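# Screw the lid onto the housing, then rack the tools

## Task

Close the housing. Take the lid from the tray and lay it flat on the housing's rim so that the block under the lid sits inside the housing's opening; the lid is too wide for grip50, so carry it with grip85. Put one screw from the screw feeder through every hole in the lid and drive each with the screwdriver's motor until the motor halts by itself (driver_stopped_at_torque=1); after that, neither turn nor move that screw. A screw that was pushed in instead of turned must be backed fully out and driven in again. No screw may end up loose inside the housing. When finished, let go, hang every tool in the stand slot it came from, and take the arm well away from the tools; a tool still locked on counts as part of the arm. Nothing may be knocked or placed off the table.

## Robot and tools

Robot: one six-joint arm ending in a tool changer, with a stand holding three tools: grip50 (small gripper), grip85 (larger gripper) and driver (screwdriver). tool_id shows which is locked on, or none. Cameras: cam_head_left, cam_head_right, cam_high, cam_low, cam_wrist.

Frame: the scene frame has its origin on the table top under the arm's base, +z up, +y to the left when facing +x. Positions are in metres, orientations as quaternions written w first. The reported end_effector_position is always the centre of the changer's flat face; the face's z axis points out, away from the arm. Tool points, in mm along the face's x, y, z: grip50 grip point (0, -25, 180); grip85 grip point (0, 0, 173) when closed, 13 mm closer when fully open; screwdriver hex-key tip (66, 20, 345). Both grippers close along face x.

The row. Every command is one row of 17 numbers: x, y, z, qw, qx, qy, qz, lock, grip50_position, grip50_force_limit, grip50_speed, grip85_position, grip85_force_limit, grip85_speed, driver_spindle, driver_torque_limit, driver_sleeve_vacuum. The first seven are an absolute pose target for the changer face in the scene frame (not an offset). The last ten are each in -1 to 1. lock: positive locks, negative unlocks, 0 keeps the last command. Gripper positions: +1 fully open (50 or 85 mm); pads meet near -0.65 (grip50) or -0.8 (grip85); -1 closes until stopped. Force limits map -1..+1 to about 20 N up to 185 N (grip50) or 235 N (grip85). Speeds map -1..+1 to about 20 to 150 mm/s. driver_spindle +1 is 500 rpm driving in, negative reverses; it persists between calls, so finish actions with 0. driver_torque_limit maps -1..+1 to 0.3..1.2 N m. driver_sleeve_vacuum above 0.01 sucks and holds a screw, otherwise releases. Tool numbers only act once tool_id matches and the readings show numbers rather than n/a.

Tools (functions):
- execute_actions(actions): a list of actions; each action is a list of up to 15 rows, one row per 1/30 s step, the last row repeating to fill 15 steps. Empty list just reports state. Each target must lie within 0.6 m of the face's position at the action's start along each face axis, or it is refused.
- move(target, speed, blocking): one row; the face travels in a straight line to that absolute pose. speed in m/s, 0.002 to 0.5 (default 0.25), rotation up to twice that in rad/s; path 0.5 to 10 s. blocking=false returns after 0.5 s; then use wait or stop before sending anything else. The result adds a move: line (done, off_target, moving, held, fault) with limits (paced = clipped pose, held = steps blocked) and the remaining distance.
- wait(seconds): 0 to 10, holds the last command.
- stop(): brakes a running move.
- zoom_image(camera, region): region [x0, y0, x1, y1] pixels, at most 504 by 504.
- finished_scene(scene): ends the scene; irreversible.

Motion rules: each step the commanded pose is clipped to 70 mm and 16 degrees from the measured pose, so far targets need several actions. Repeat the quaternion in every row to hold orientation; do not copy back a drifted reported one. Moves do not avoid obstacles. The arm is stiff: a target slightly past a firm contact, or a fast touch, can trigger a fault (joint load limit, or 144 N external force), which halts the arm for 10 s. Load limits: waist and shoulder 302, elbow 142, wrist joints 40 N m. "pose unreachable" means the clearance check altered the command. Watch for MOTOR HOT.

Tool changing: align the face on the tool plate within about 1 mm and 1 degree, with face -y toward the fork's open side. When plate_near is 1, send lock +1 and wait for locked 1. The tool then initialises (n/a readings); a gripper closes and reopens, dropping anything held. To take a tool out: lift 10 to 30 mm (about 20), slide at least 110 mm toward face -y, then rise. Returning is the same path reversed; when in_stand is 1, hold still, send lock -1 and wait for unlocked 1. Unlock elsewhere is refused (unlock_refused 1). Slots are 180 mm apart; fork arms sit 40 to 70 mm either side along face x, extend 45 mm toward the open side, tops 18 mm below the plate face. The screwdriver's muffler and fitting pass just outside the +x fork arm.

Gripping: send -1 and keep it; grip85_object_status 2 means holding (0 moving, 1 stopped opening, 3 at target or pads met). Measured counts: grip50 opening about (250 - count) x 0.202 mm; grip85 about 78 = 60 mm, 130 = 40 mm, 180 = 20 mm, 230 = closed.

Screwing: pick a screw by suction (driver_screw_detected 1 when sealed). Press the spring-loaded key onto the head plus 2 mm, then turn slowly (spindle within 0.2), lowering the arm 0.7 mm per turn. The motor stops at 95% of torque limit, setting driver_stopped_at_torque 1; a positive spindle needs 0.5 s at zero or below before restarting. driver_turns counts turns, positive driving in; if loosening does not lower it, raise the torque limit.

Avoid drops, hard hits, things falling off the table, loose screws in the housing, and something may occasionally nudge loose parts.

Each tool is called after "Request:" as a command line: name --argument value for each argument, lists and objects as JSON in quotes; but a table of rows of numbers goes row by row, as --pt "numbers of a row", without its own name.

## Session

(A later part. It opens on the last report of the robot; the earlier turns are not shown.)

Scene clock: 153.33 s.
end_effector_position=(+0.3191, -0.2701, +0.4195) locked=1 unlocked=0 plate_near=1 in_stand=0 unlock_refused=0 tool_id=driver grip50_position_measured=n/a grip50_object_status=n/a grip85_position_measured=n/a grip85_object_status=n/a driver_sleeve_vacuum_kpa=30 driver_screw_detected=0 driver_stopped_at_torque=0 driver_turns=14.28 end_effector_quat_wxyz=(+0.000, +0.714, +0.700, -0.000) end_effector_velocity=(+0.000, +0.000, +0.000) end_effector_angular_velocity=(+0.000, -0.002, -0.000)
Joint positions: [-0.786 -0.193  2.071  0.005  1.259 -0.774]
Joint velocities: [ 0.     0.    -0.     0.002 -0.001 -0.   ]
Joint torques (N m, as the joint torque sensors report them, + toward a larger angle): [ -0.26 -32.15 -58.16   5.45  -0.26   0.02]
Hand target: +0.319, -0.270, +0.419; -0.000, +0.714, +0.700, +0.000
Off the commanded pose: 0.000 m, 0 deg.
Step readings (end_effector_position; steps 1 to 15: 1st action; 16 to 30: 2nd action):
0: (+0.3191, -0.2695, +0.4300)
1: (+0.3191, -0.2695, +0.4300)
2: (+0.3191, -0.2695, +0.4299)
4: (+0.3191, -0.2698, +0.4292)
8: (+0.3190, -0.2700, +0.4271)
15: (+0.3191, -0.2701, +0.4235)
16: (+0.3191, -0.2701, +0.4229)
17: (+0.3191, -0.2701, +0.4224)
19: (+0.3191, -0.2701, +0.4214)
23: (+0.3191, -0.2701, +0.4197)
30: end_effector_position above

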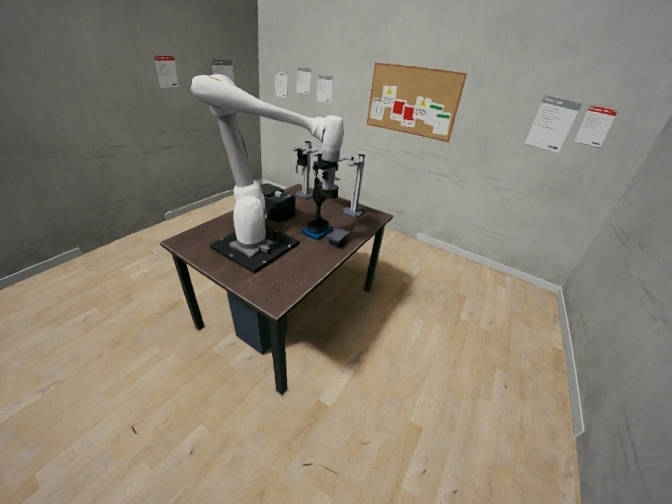

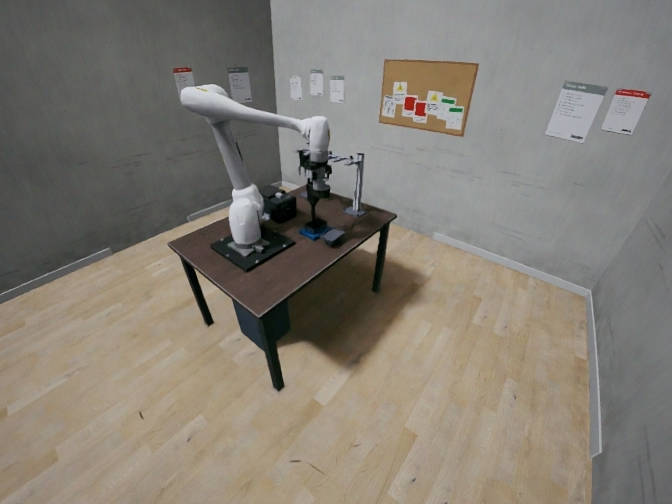

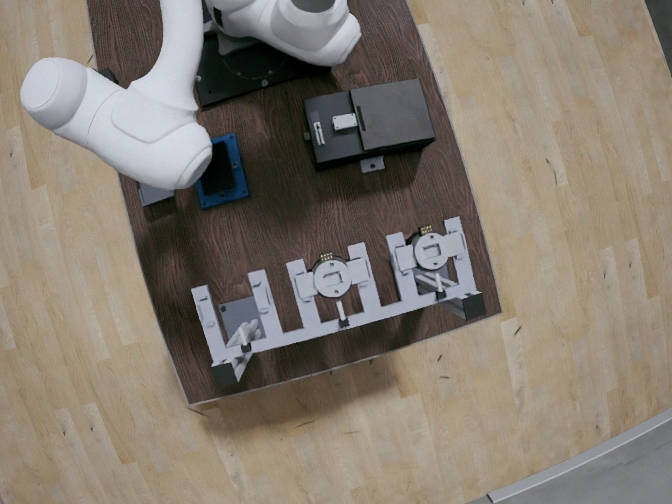

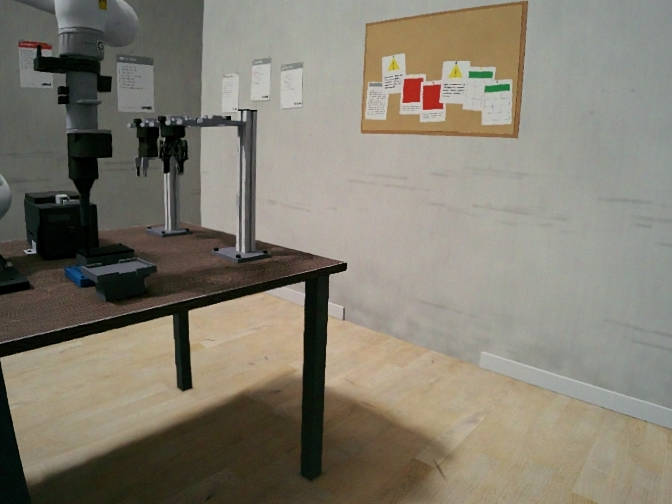

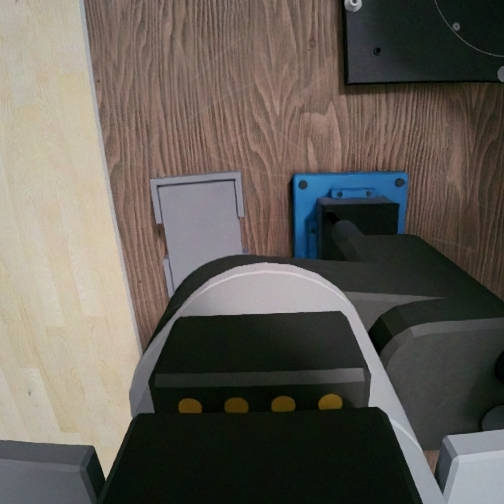

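Request:
execute_actions --actions '[[[0.3189,-0.2701,0.4195,0,0.7139,0.7003,0,0,1,0,0,1,0,0,0,0.3,1],[0.3187,-0.2701,0.4195,0,0.7139,0.7003,0,0,1,0,0,1,0,0,0,0.3,1],[0.3185,-0.2702,0.4195,0,0.7139,0.7003,0,0,1,0,0,1,0,0,0,0.3,1],[0.3185,-0.2702,0.4195,0,0.7139,0.7003,0,0,1,0,0,1,0,0,0,0.3,1],[0.3185,-0.2702,0.4195,0,0.7139,0.7003,0,0,1,0,0,1,0,0,0,0.3,1],[0.3185,-0.2702,0.4191,0,0.7139,0.7003,0,0,1,0,0,1,0,0,0,0.3,1],[0.3185,-0.2702,0.4187,0,0.7139,0.7003,0,0,1,0,0,1,0,0,0,0.3,1],[0.3185,-0.2702,0.4183,0,0.7139,0.7003,0,0,1,0,0,1,0,0,0,0.3,1],[0.3185,-0.2702,0.4179,0,0.7139,0.7003,0,0,1,0,0,1,0,0,0,0.3,1],[0.3185,-0.2702,0.4175,0,0.7139,0.7003,0,0,1,0,0,1,0,0,0,0.3,1],[0.3185,-0.2702,0.4171,0,0.7139,0.7003,0,0,1,0,0,1,0,0,0,0.3,1],[0.3185,-0.2702,0.4167,0,0.7139,0.7003,0,0,1,0,0,1,0,0,0,0.3,1]]]'

Request:
wait --seconds 0.2

Scene clock: 154.03 s.
end_effector_position=(+0.3185, -0.2702, +0.4169) locked=1 unlocked=0 plate_near=1 in_stand=0 unlock_refused=0 tool_id=driver grip50_position_measured=n/a grip50_object_status=n/a grip85_position_measured=n/a grip85_object_status=n/a driver_sleeve_vacuum_kpa=40 driver_screw_detected=1 driver_stopped_at_torque=0 driver_turns=14.28 end_effector_quat_wxyz=(+0.000, +0.714, +0.700, +0.000) end_effector_velocity=(+0.000, -0.000, -0.002) end_effector_angular_velocity=(+0.001, +0.001, -0.000)
Joint positions: [-0.787 -0.193  2.076  0.005  1.254 -0.775]
Joint velocities: [-0.     0.002  0.002  0.    -0.003 -0.   ]
Joint torques (N m, as the joint torque sensors report them, + toward a larger angle): [  0.43 -30.4  -55.66   5.34   0.11  -0.01]
Hand target: +0.319, -0.270, +0.417; -0.000, +0.714, +0.700, +0.000
Off the commanded pose: 0.000 m, 0 deg.
Step readings (end_effector_position):
0: (+0.3191, -0.2701, +0.4195)
1: (+0.3191, -0.2701, +0.4195)
2: (+0.3190, -0.2701, +0.4194)
4: (+0.3188, -0.2702, +0.4193)
8: (+0.3186, -0.2702, +0.4188)
15: end_effector_position above

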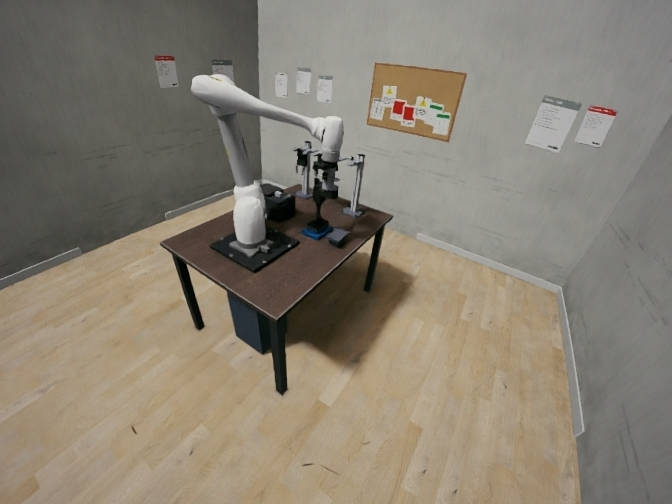

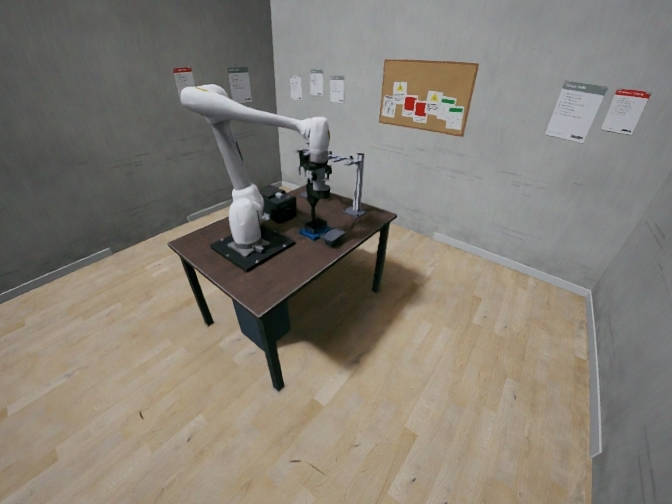

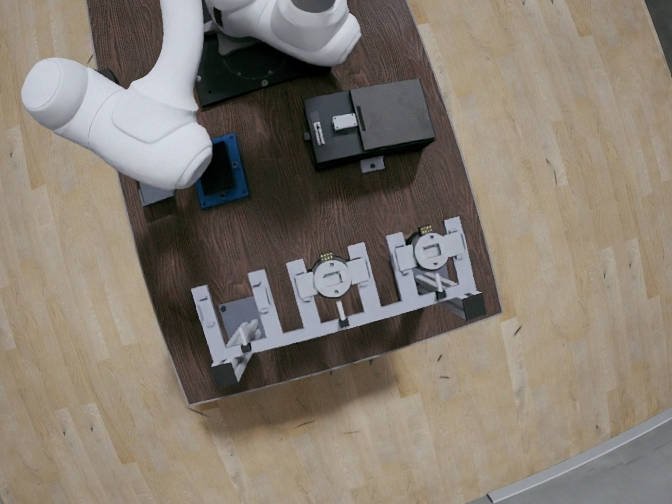

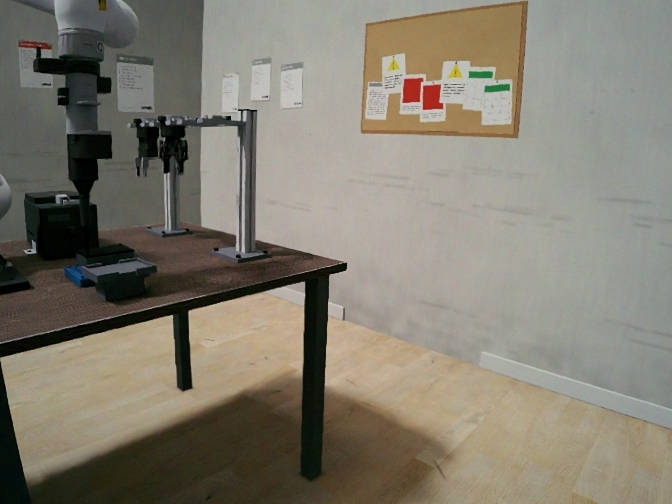

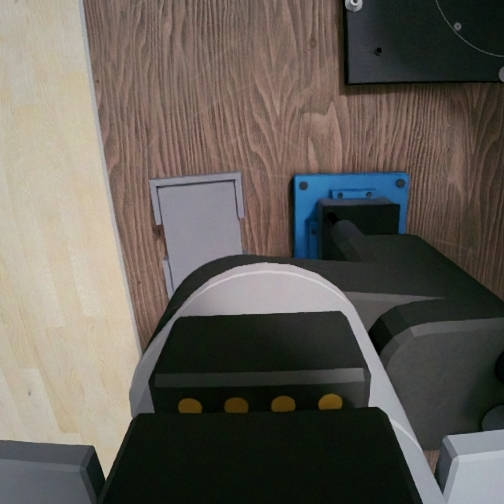

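Scene clock: 154.23 s.
end_effector_position=(+0.3185, -0.2702, +0.4168) locked=1 unlocked=0 plate_near=1 in_stand=0 unlock_refused=0 tool_id=driver grip50_position_measured=n/a grip50_object_status=n/a grip85_position_measured=n/a grip85_object_status=n/a driver_sleeve_vacuum_kpa=40 driver_screw_detected=1 driver_stopped_at_torque=0 driver_turns=14.28 end_effector_quat_wxyz=(+0.000, +0.714, +0.700, +0.000) end_effector_velocity=(-0.000, -0.000, -0.000) end_effector_angular_velocity=(-0.000, +0.001, -0.000)
Joint positions: [-0.787 -0.192  2.076  0.005  1.254 -0.775]
Joint velocities: [-0.001  0.001  0.    -0.001 -0.     0.   ]
Joint torques (N m, as the joint torque sensors report them, + toward a larger angle): [ -1.46 -31.22 -55.45   5.51   0.27   0.13]
Hand target: +0.319, -0.270, +0.417; -0.000, +0.714, +0.700, +0.000
Off the commanded pose: 0.000 m, 0 deg.
wait: 0.20 s; at rest by 0.17 s

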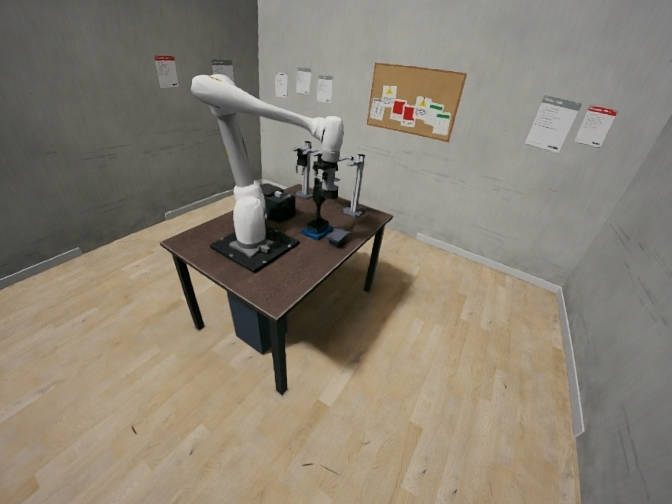

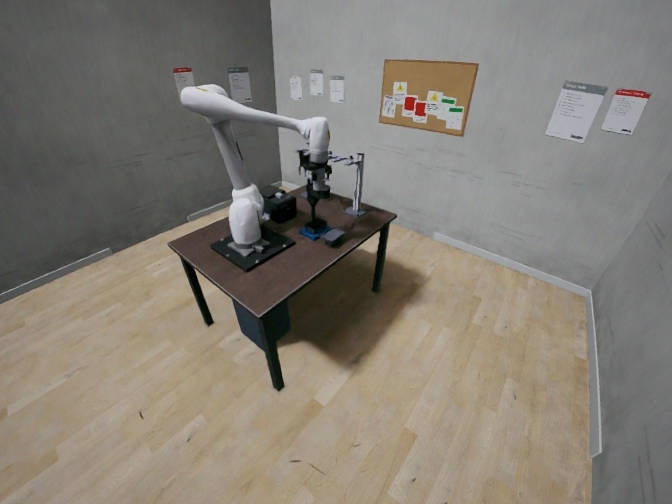

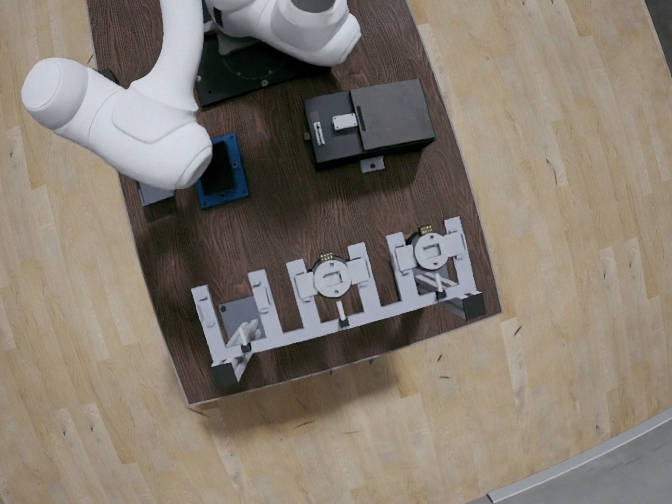

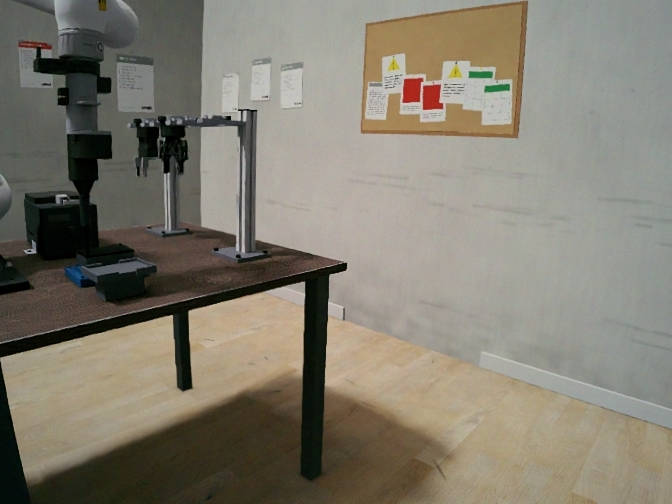

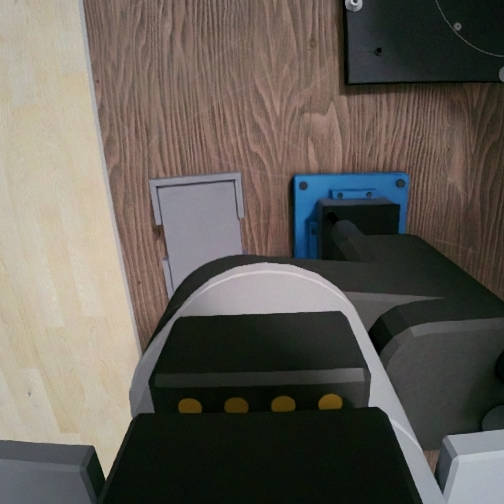

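Request:
execute_actions --actions '[[[0.3184,-0.2704,0.4167,0,0.7139,0.7003,0,0,1,0,0,1,0,0,0,0.3,1],[0.31835,-0.2705,0.4167,0,0.7139,0.7003,0,0,1,0,0,1,0,0,0,0.3,1],[0.31835,-0.2705,0.4167,0,0.7139,0.7003,0,0,1,0,0,1,0,0,0,0.3,1],[0.31835,-0.2705,0.4167,0,0.7139,0.7003,0,0,1,0,0,1,0,0,0,0.3,1],[0.31835,-0.2705,0.4165,0,0.7139,0.7003,0,0,1,0,0,1,0,0,0.3,0.3,1]]]'

Request:
move --target '[0.31835,-0.2705,0.4115,0,0.7139,0.7003,0,0,1,0,0,1,0,0,0.6,0.3,1]' --speed 0.004

Scene clock: 154.97 s.
end_effector_position=(+0.3183, -0.2705, +0.4165) locked=1 unlocked=0 plate_near=1 in_stand=0 unlock_refused=0 tool_id=driver grip50_position_measured=n/a grip50_object_status=n/a grip85_position_measured=n/a grip85_object_status=n/a driver_sleeve_vacuum_kpa=40 driver_screw_detected=1 driver_stopped_at_torque=0 driver_turns=15.05 end_effector_quat_wxyz=(-0.000, +0.714, +0.700, -0.000) end_effector_velocity=(+0.000, -0.000, -0.000) end_effector_angular_velocity=(+0.000, -0.001, -0.000)
Joint positions: [-0.788 -0.192  2.076  0.005  1.253 -0.776]
Joint velocities: [-0.001  0.     0.     0.001 -0.001 -0.001]
Joint torques (N m, as the joint torque sensors report them, + toward a larger angle): [  0.2  -30.76 -55.82   5.1   -0.06  -0.01]
Hand target: +0.318, -0.271, +0.416; -0.000, +0.714, +0.700, -0.000
Off the commanded pose: 0.000 m, 0 deg.
Step readings (end_effector_position):
0: (+0.3185, -0.2702, +0.4167)
1: (+0.3185, -0.2702, +0.4167)
2: (+0.3184, -0.2703, +0.4167)
4: (+0.3183, -0.2704, +0.4167)
8: (+0.3184, -0.2705, +0.4165)
15: end_effector_position above

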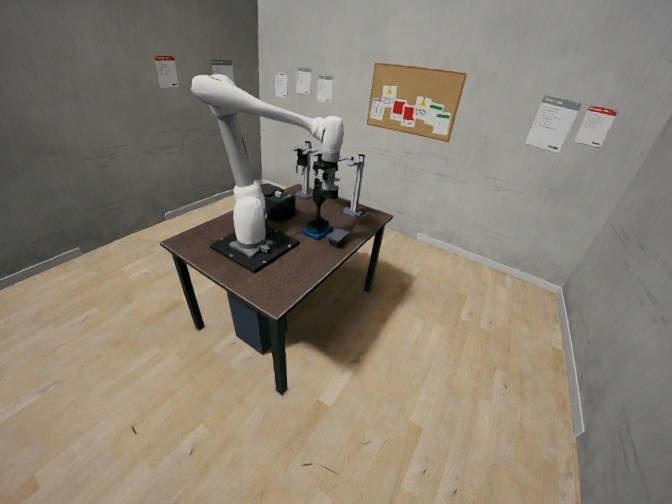

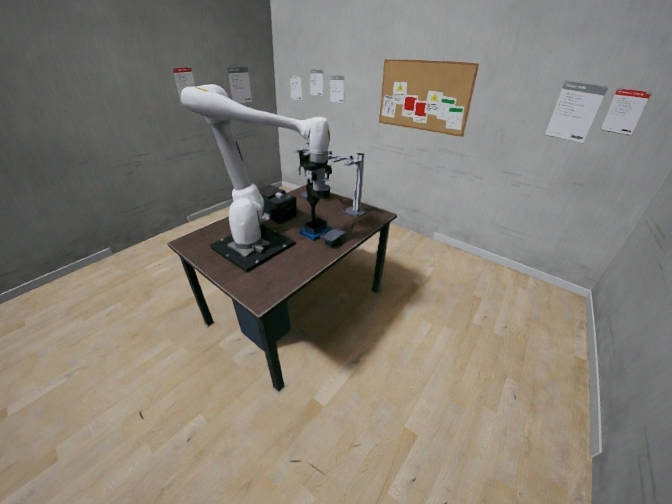

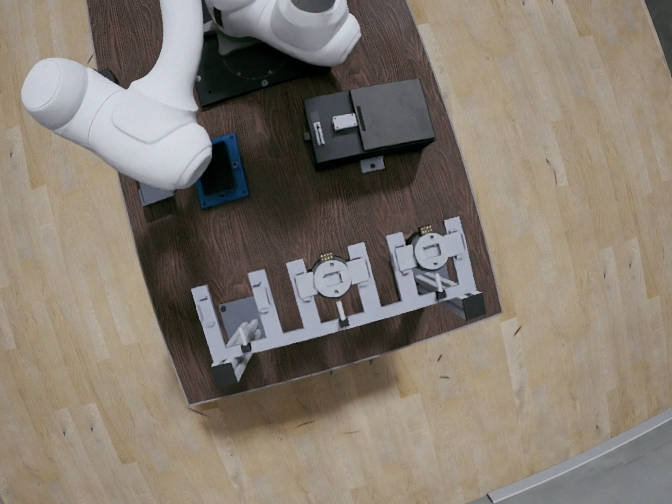

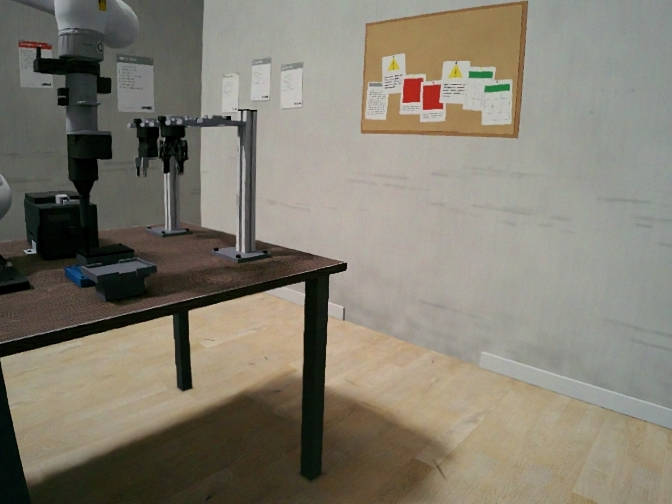

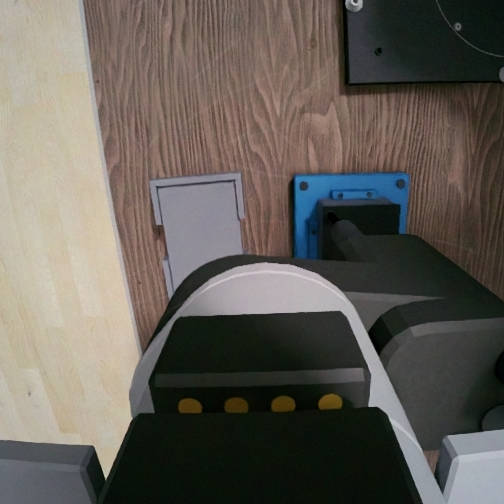

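Scene clock: 156.43 s.
end_effector_position=(+0.3183, -0.2705, +0.4115) locked=1 unlocked=0 plate_near=1 in_stand=0 unlock_refused=0 tool_id=driver grip50_position_measured=n/a grip50_object_status=n/a grip85_position_measured=n/a grip85_object_status=n/a driver_sleeve_vacuum_kpa=40 driver_screw_detected=1 driver_stopped_at_torque=1 driver_turns=20.73 end_effector_quat_wxyz=(+0.000, +0.714, +0.700, -0.000) end_effector_velocity=(+0.000, +0.000, +0.000) end_effector_angular_velocity=(+0.001, -0.000, +0.000)
Joint positions: [-0.788 -0.189  2.083  0.005  1.243 -0.776]
Joint velocities: [ 0.    -0.    -0.     0.001  0.001 -0.   ]
Joint torques (N m, as the joint torque sensors report them, + toward a larger angle): [ -0.49 -30.88 -55.39   4.78  -0.73  -0.01]
Hand target: +0.318, -0.271, +0.411; -0.000, +0.714, +0.700, +0.000
Off the commanded pose: 0.000 m, 0 deg.
move: done

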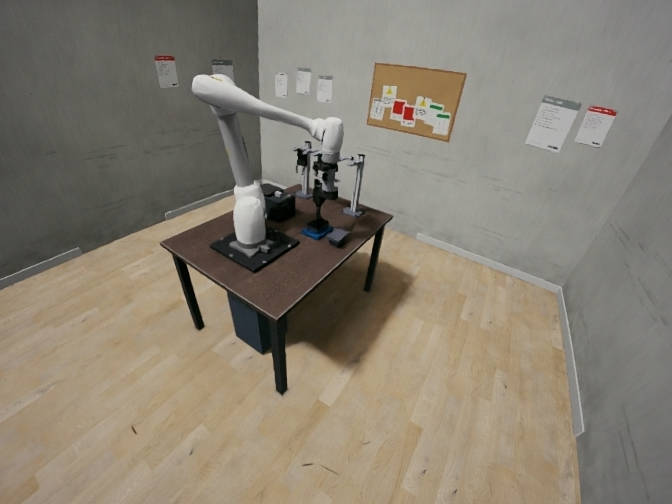

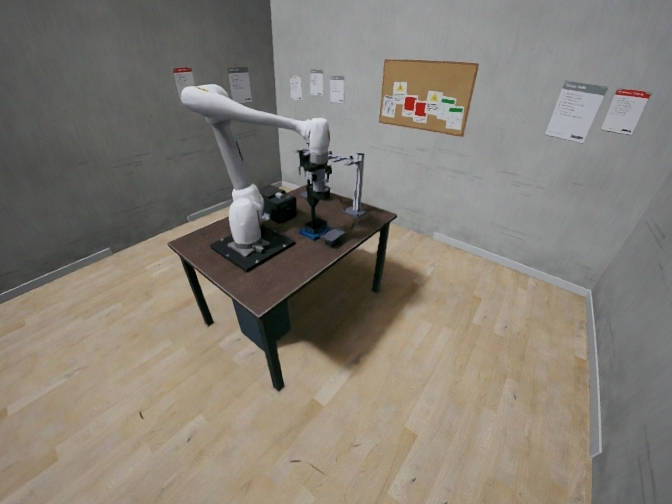

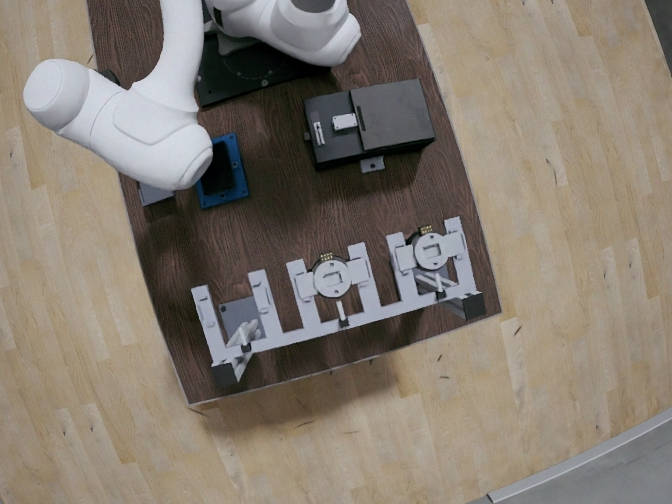

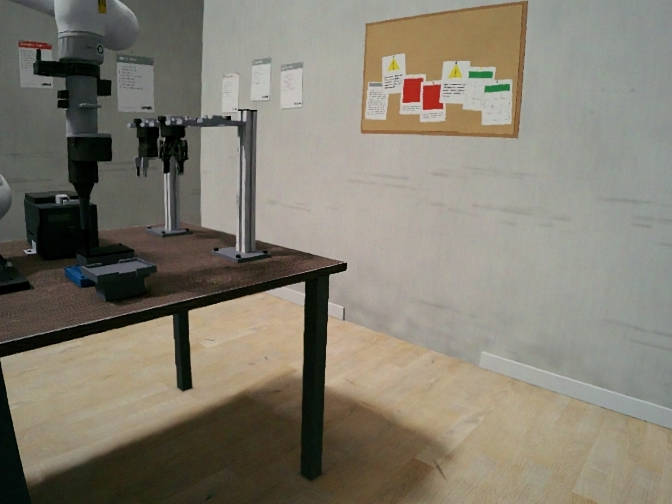

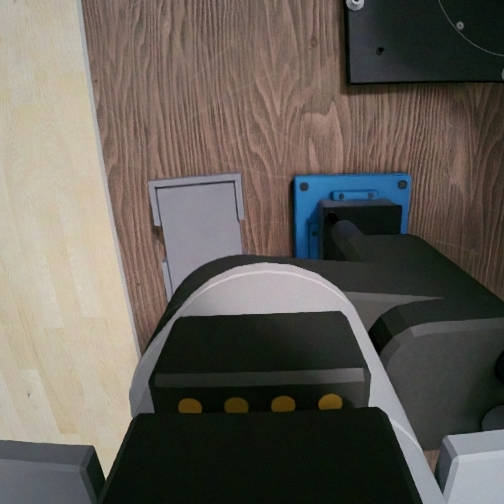

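Request:
move --target '[0.31835,-0.2705,0.438,0,0.7139,0.7003,0,0,1,0,0,1,0,0,0,0.3,0]' --speed 0.08

Request:
move --target '[0.570,-0.1493,0.432,0,0.7139,0.7003,0,0,1,0,0,1,0,0,0,0.3,0]' --speed 0.3

Request:
move --target '[0.6940,-0.1517,0.432,0,0.7139,0.7003,0,0,1,0,0,1,0,0,0,0.3,0]' --speed 0.12

Request:
move --target '[0.6939,-0.1517,0.4125,0,0.7139,0.7003,0,0,1,0,0,1,0,0,0,0.3,0]' --speed 0.03

Scene clock: 157.37 s.
end_effector_position=(+0.3183, -0.2705, +0.4379) locked=1 unlocked=0 plate_near=1 in_stand=0 unlock_refused=0 tool_id=driver grip50_position_measured=n/a grip50_object_status=n/a grip85_position_measured=n/a grip85_object_status=n/a driver_sleeve_vacuum_kpa=0 driver_screw_detected=0 driver_stopped_at_torque=1 driver_turns=20.73 end_effector_quat_wxyz=(-0.000, +0.714, +0.700, +0.000) end_effector_velocity=(-0.000, -0.000, +0.000) end_effector_angular_velocity=(-0.001, -0.000, +0.001)
Joint positions: [-0.788 -0.204  2.045  0.005  1.296 -0.776]
Joint velocities: [-0.    -0.    -0.    -0.     0.    -0.001]
Joint torques (N m, as the joint torque sensors report them, + toward a larger angle): [ -0.6  -32.18 -59.79   5.14  -0.01   0.1 ]
Hand target: +0.318, -0.270, +0.438; +0.000, +0.714, +0.700, -0.000
Off the commanded pose: 0.000 m, 0 deg.
move: done

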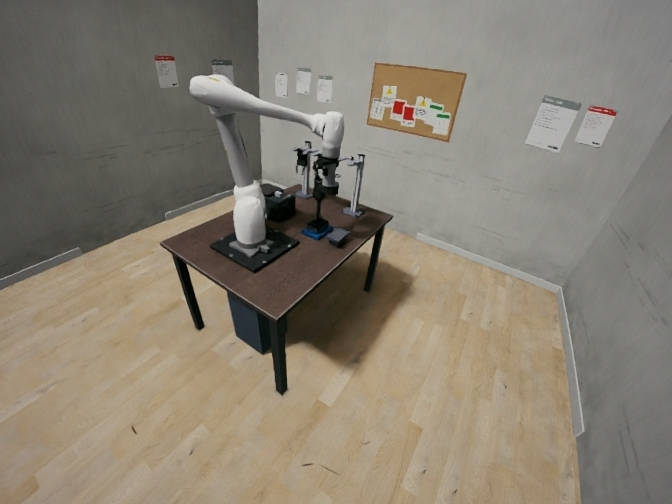

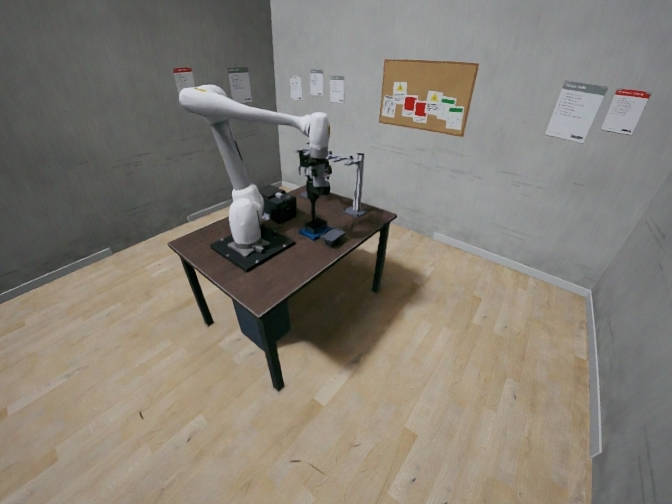

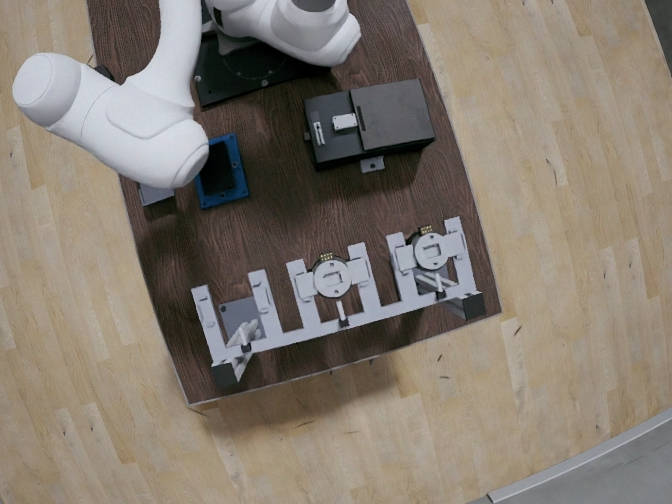

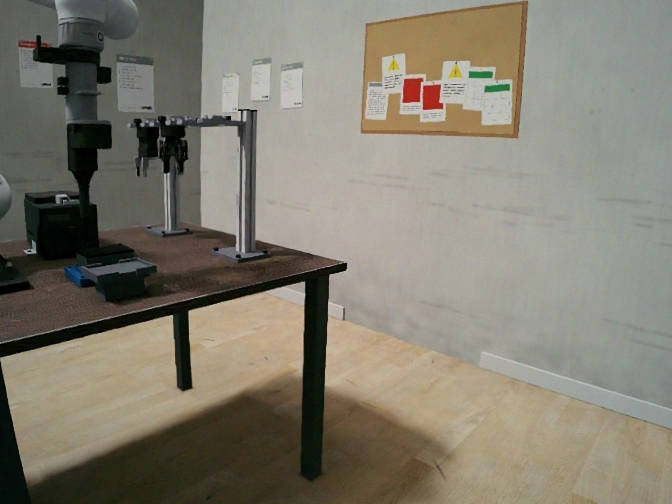

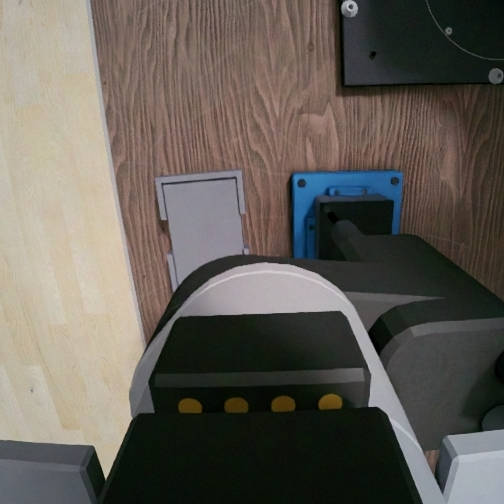

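Scene clock: 158.73 s.
end_effector_position=(+0.5699, -0.1491, +0.4321) locked=1 unlocked=0 plate_near=1 in_stand=0 unlock_refused=0 tool_id=driver grip50_position_measured=n/a grip50_object_status=n/a grip85_position_measured=n/a grip85_object_status=n/a driver_sleeve_vacuum_kpa=0 driver_screw_detected=0 driver_stopped_at_torque=1 driver_turns=20.73 end_effector_quat_wxyz=(+0.000, +0.714, +0.700, +0.000) end_effector_velocity=(+0.000, +0.000, -0.000) end_effector_angular_velocity=(+0.001, -0.000, -0.000)
Joint positions: [-0.311  0.081  1.789  0.003  1.266 -0.298]
Joint velocities: [ 0.     0.001 -0.     0.001 -0.     0.   ]
Joint torques (N m, as the joint torque sensors report them, + toward a larger angle): [ -1.5  -67.91 -59.4    4.96  -0.45   0.02]
Hand target: +0.570, -0.149, +0.432; +0.000, +0.714, +0.700, +0.000
Off the commanded pose: 0.000 m, 0 deg.
move: done

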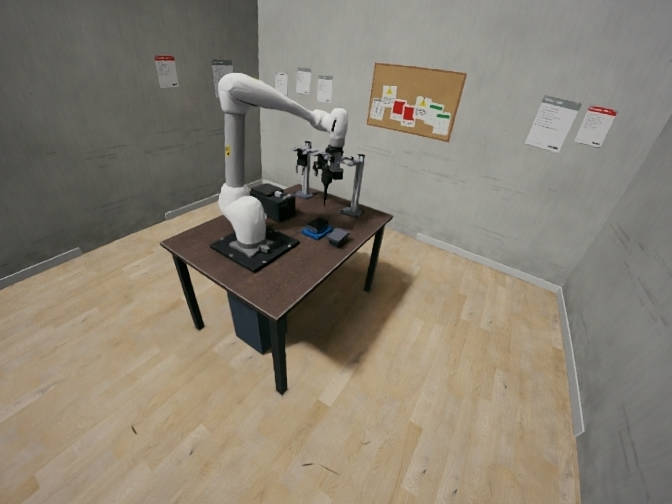

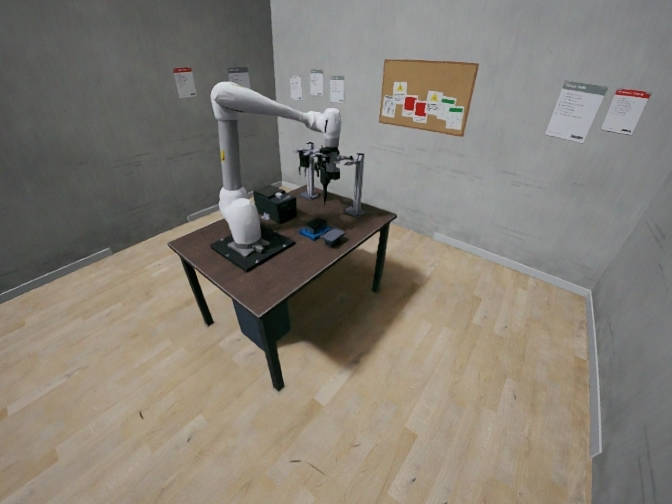

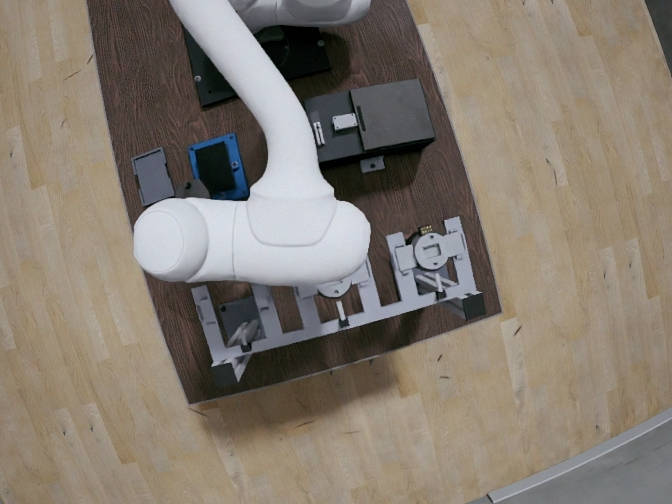

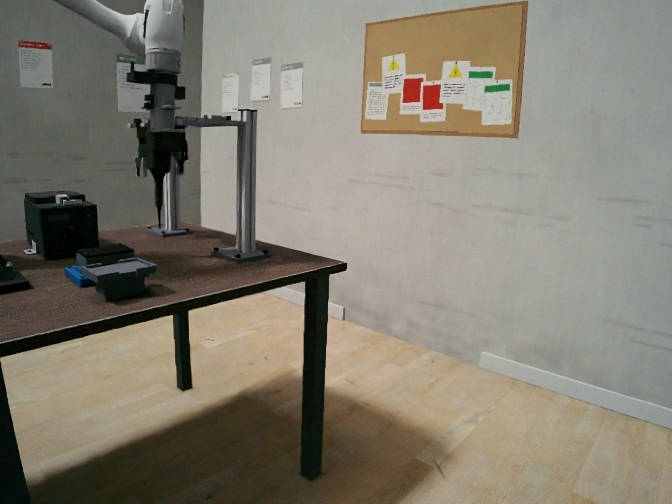

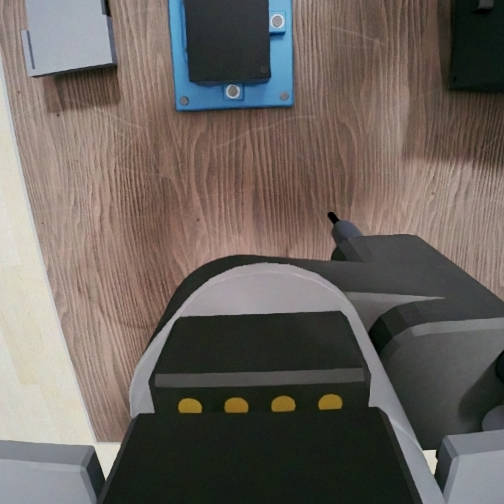

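Scene clock: 160.10 s.
end_effector_position=(+0.6939, -0.1516, +0.4321) locked=1 unlocked=0 plate_near=1 in_stand=0 unlock_refused=0 tool_id=driver grip50_position_measured=n/a grip50_object_status=n/a grip85_position_measured=n/a grip85_object_status=n/a driver_sleeve_vacuum_kpa=0 driver_screw_detected=0 driver_stopped_at_torque=1 driver_turns=20.73 end_effector_quat_wxyz=(-0.000, +0.714, +0.700, +0.000) end_effector_velocity=(+0.000, +0.000, +0.000) end_effector_angular_velocity=(+0.000, -0.000, -0.000)
Joint positions: [-0.259  0.27   1.56   0.002  1.306 -0.247]
Joint velocities: [ 0.     0.    -0.     0.    -0.     0.001]
Joint torques (N m, as the joint torque sensors report them, + toward a larger angle): [ -2.32 -91.24 -59.52   5.04  -0.5   -0.06]
Hand target: +0.694, -0.152, +0.432; +0.000, +0.714, +0.700, +0.000
Off the commanded pose: 0.000 m, 0 deg.
move: done

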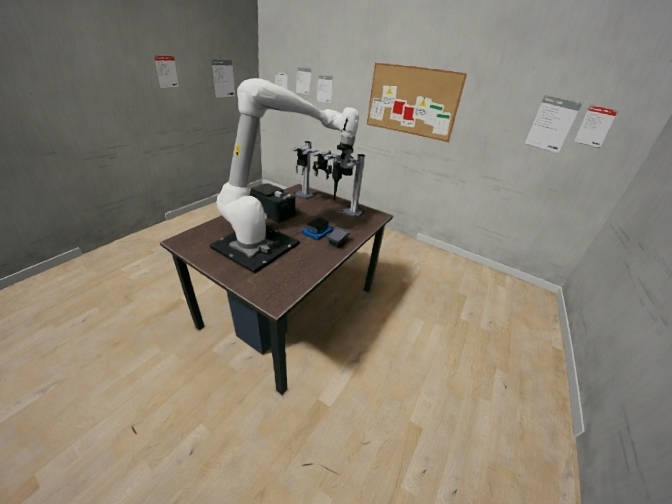

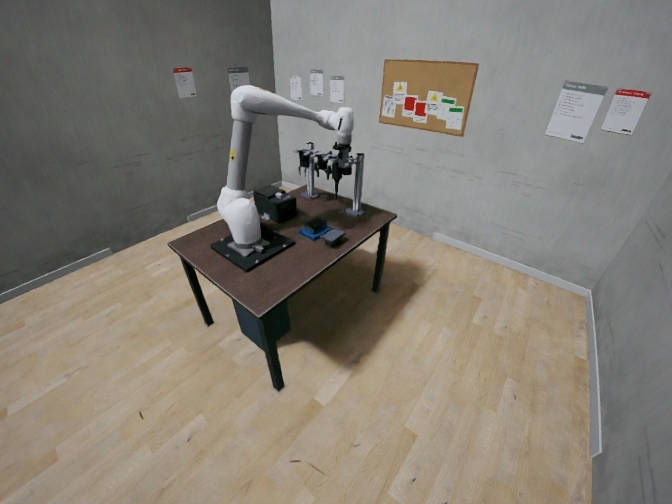

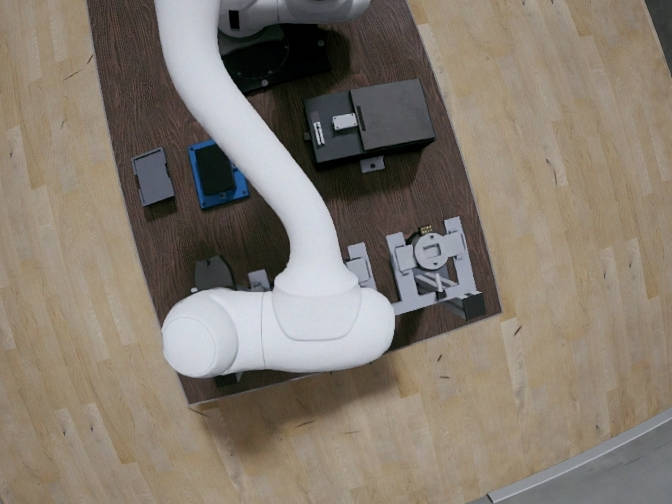

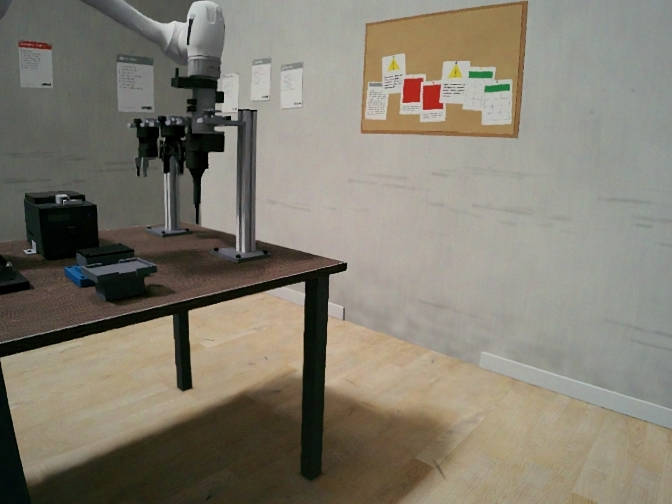

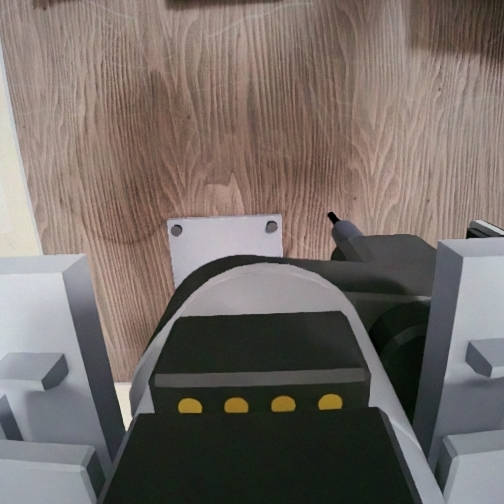

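Scene clock: 161.00 s.
end_effector_position=(+0.6940, -0.1517, +0.4125) locked=1 unlocked=0 plate_near=1 in_stand=1 unlock_refused=0 tool_id=driver grip50_position_measured=n/a grip50_object_status=n/a grip85_position_measured=n/a grip85_object_status=n/a driver_sleeve_vacuum_kpa=0 driver_screw_detected=0 driver_stopped_at_torque=1 driver_turns=20.73 end_effector_quat_wxyz=(+0.000, +0.714, +0.700, +0.000) end_effector_velocity=(+0.000, -0.001, -0.000) end_effector_angular_velocity=(-0.001, -0.001, -0.001)
Joint positions: [-0.259  0.279  1.585  0.002  1.272 -0.247]
Joint velocities: [-0.001  0.     0.    -0.001 -0.001  0.   ]
Joint torques (N m, as the joint torque sensors report them, + toward a larger angle): [ -1.02 -90.94 -58.78   4.8   -0.52   0.2 ]
Hand target: +0.694, -0.152, +0.412; -0.000, +0.714, +0.700, +0.000
Off the commanded pose: 0.000 m, 0 deg.
move: done

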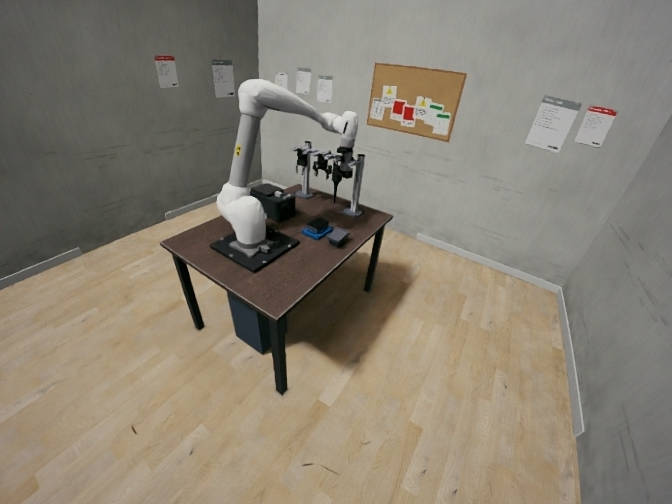

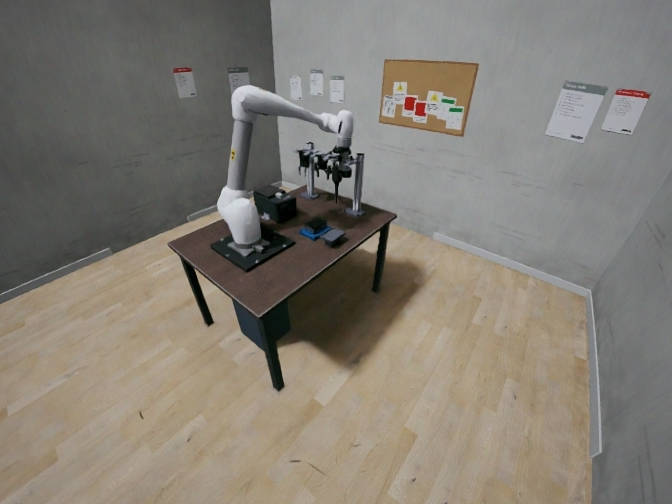

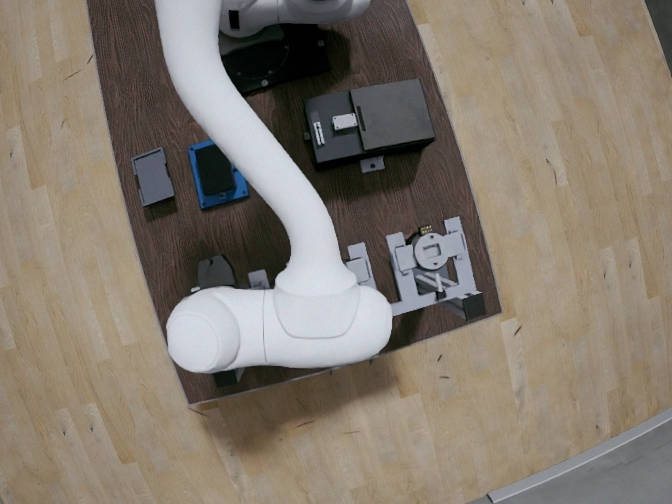

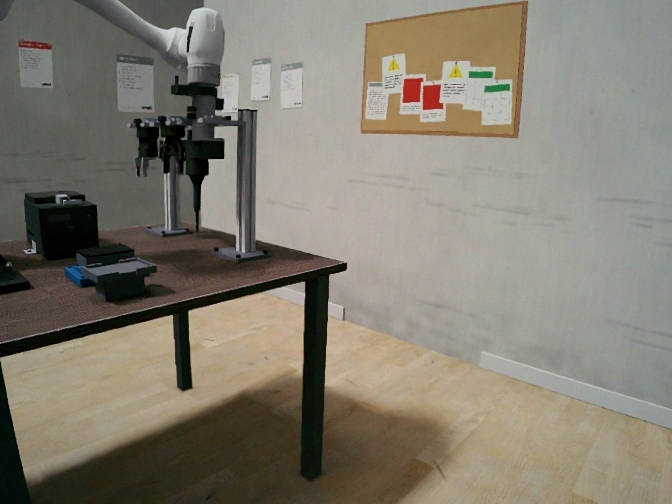

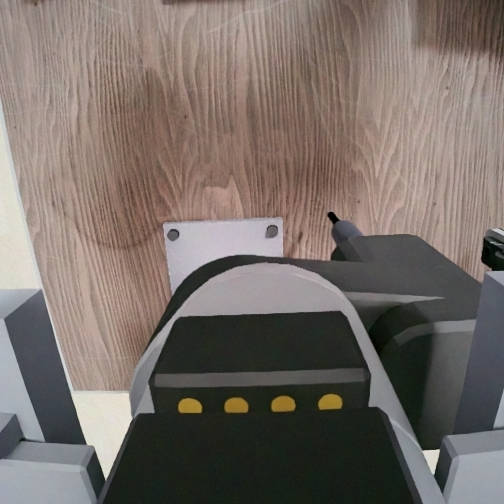

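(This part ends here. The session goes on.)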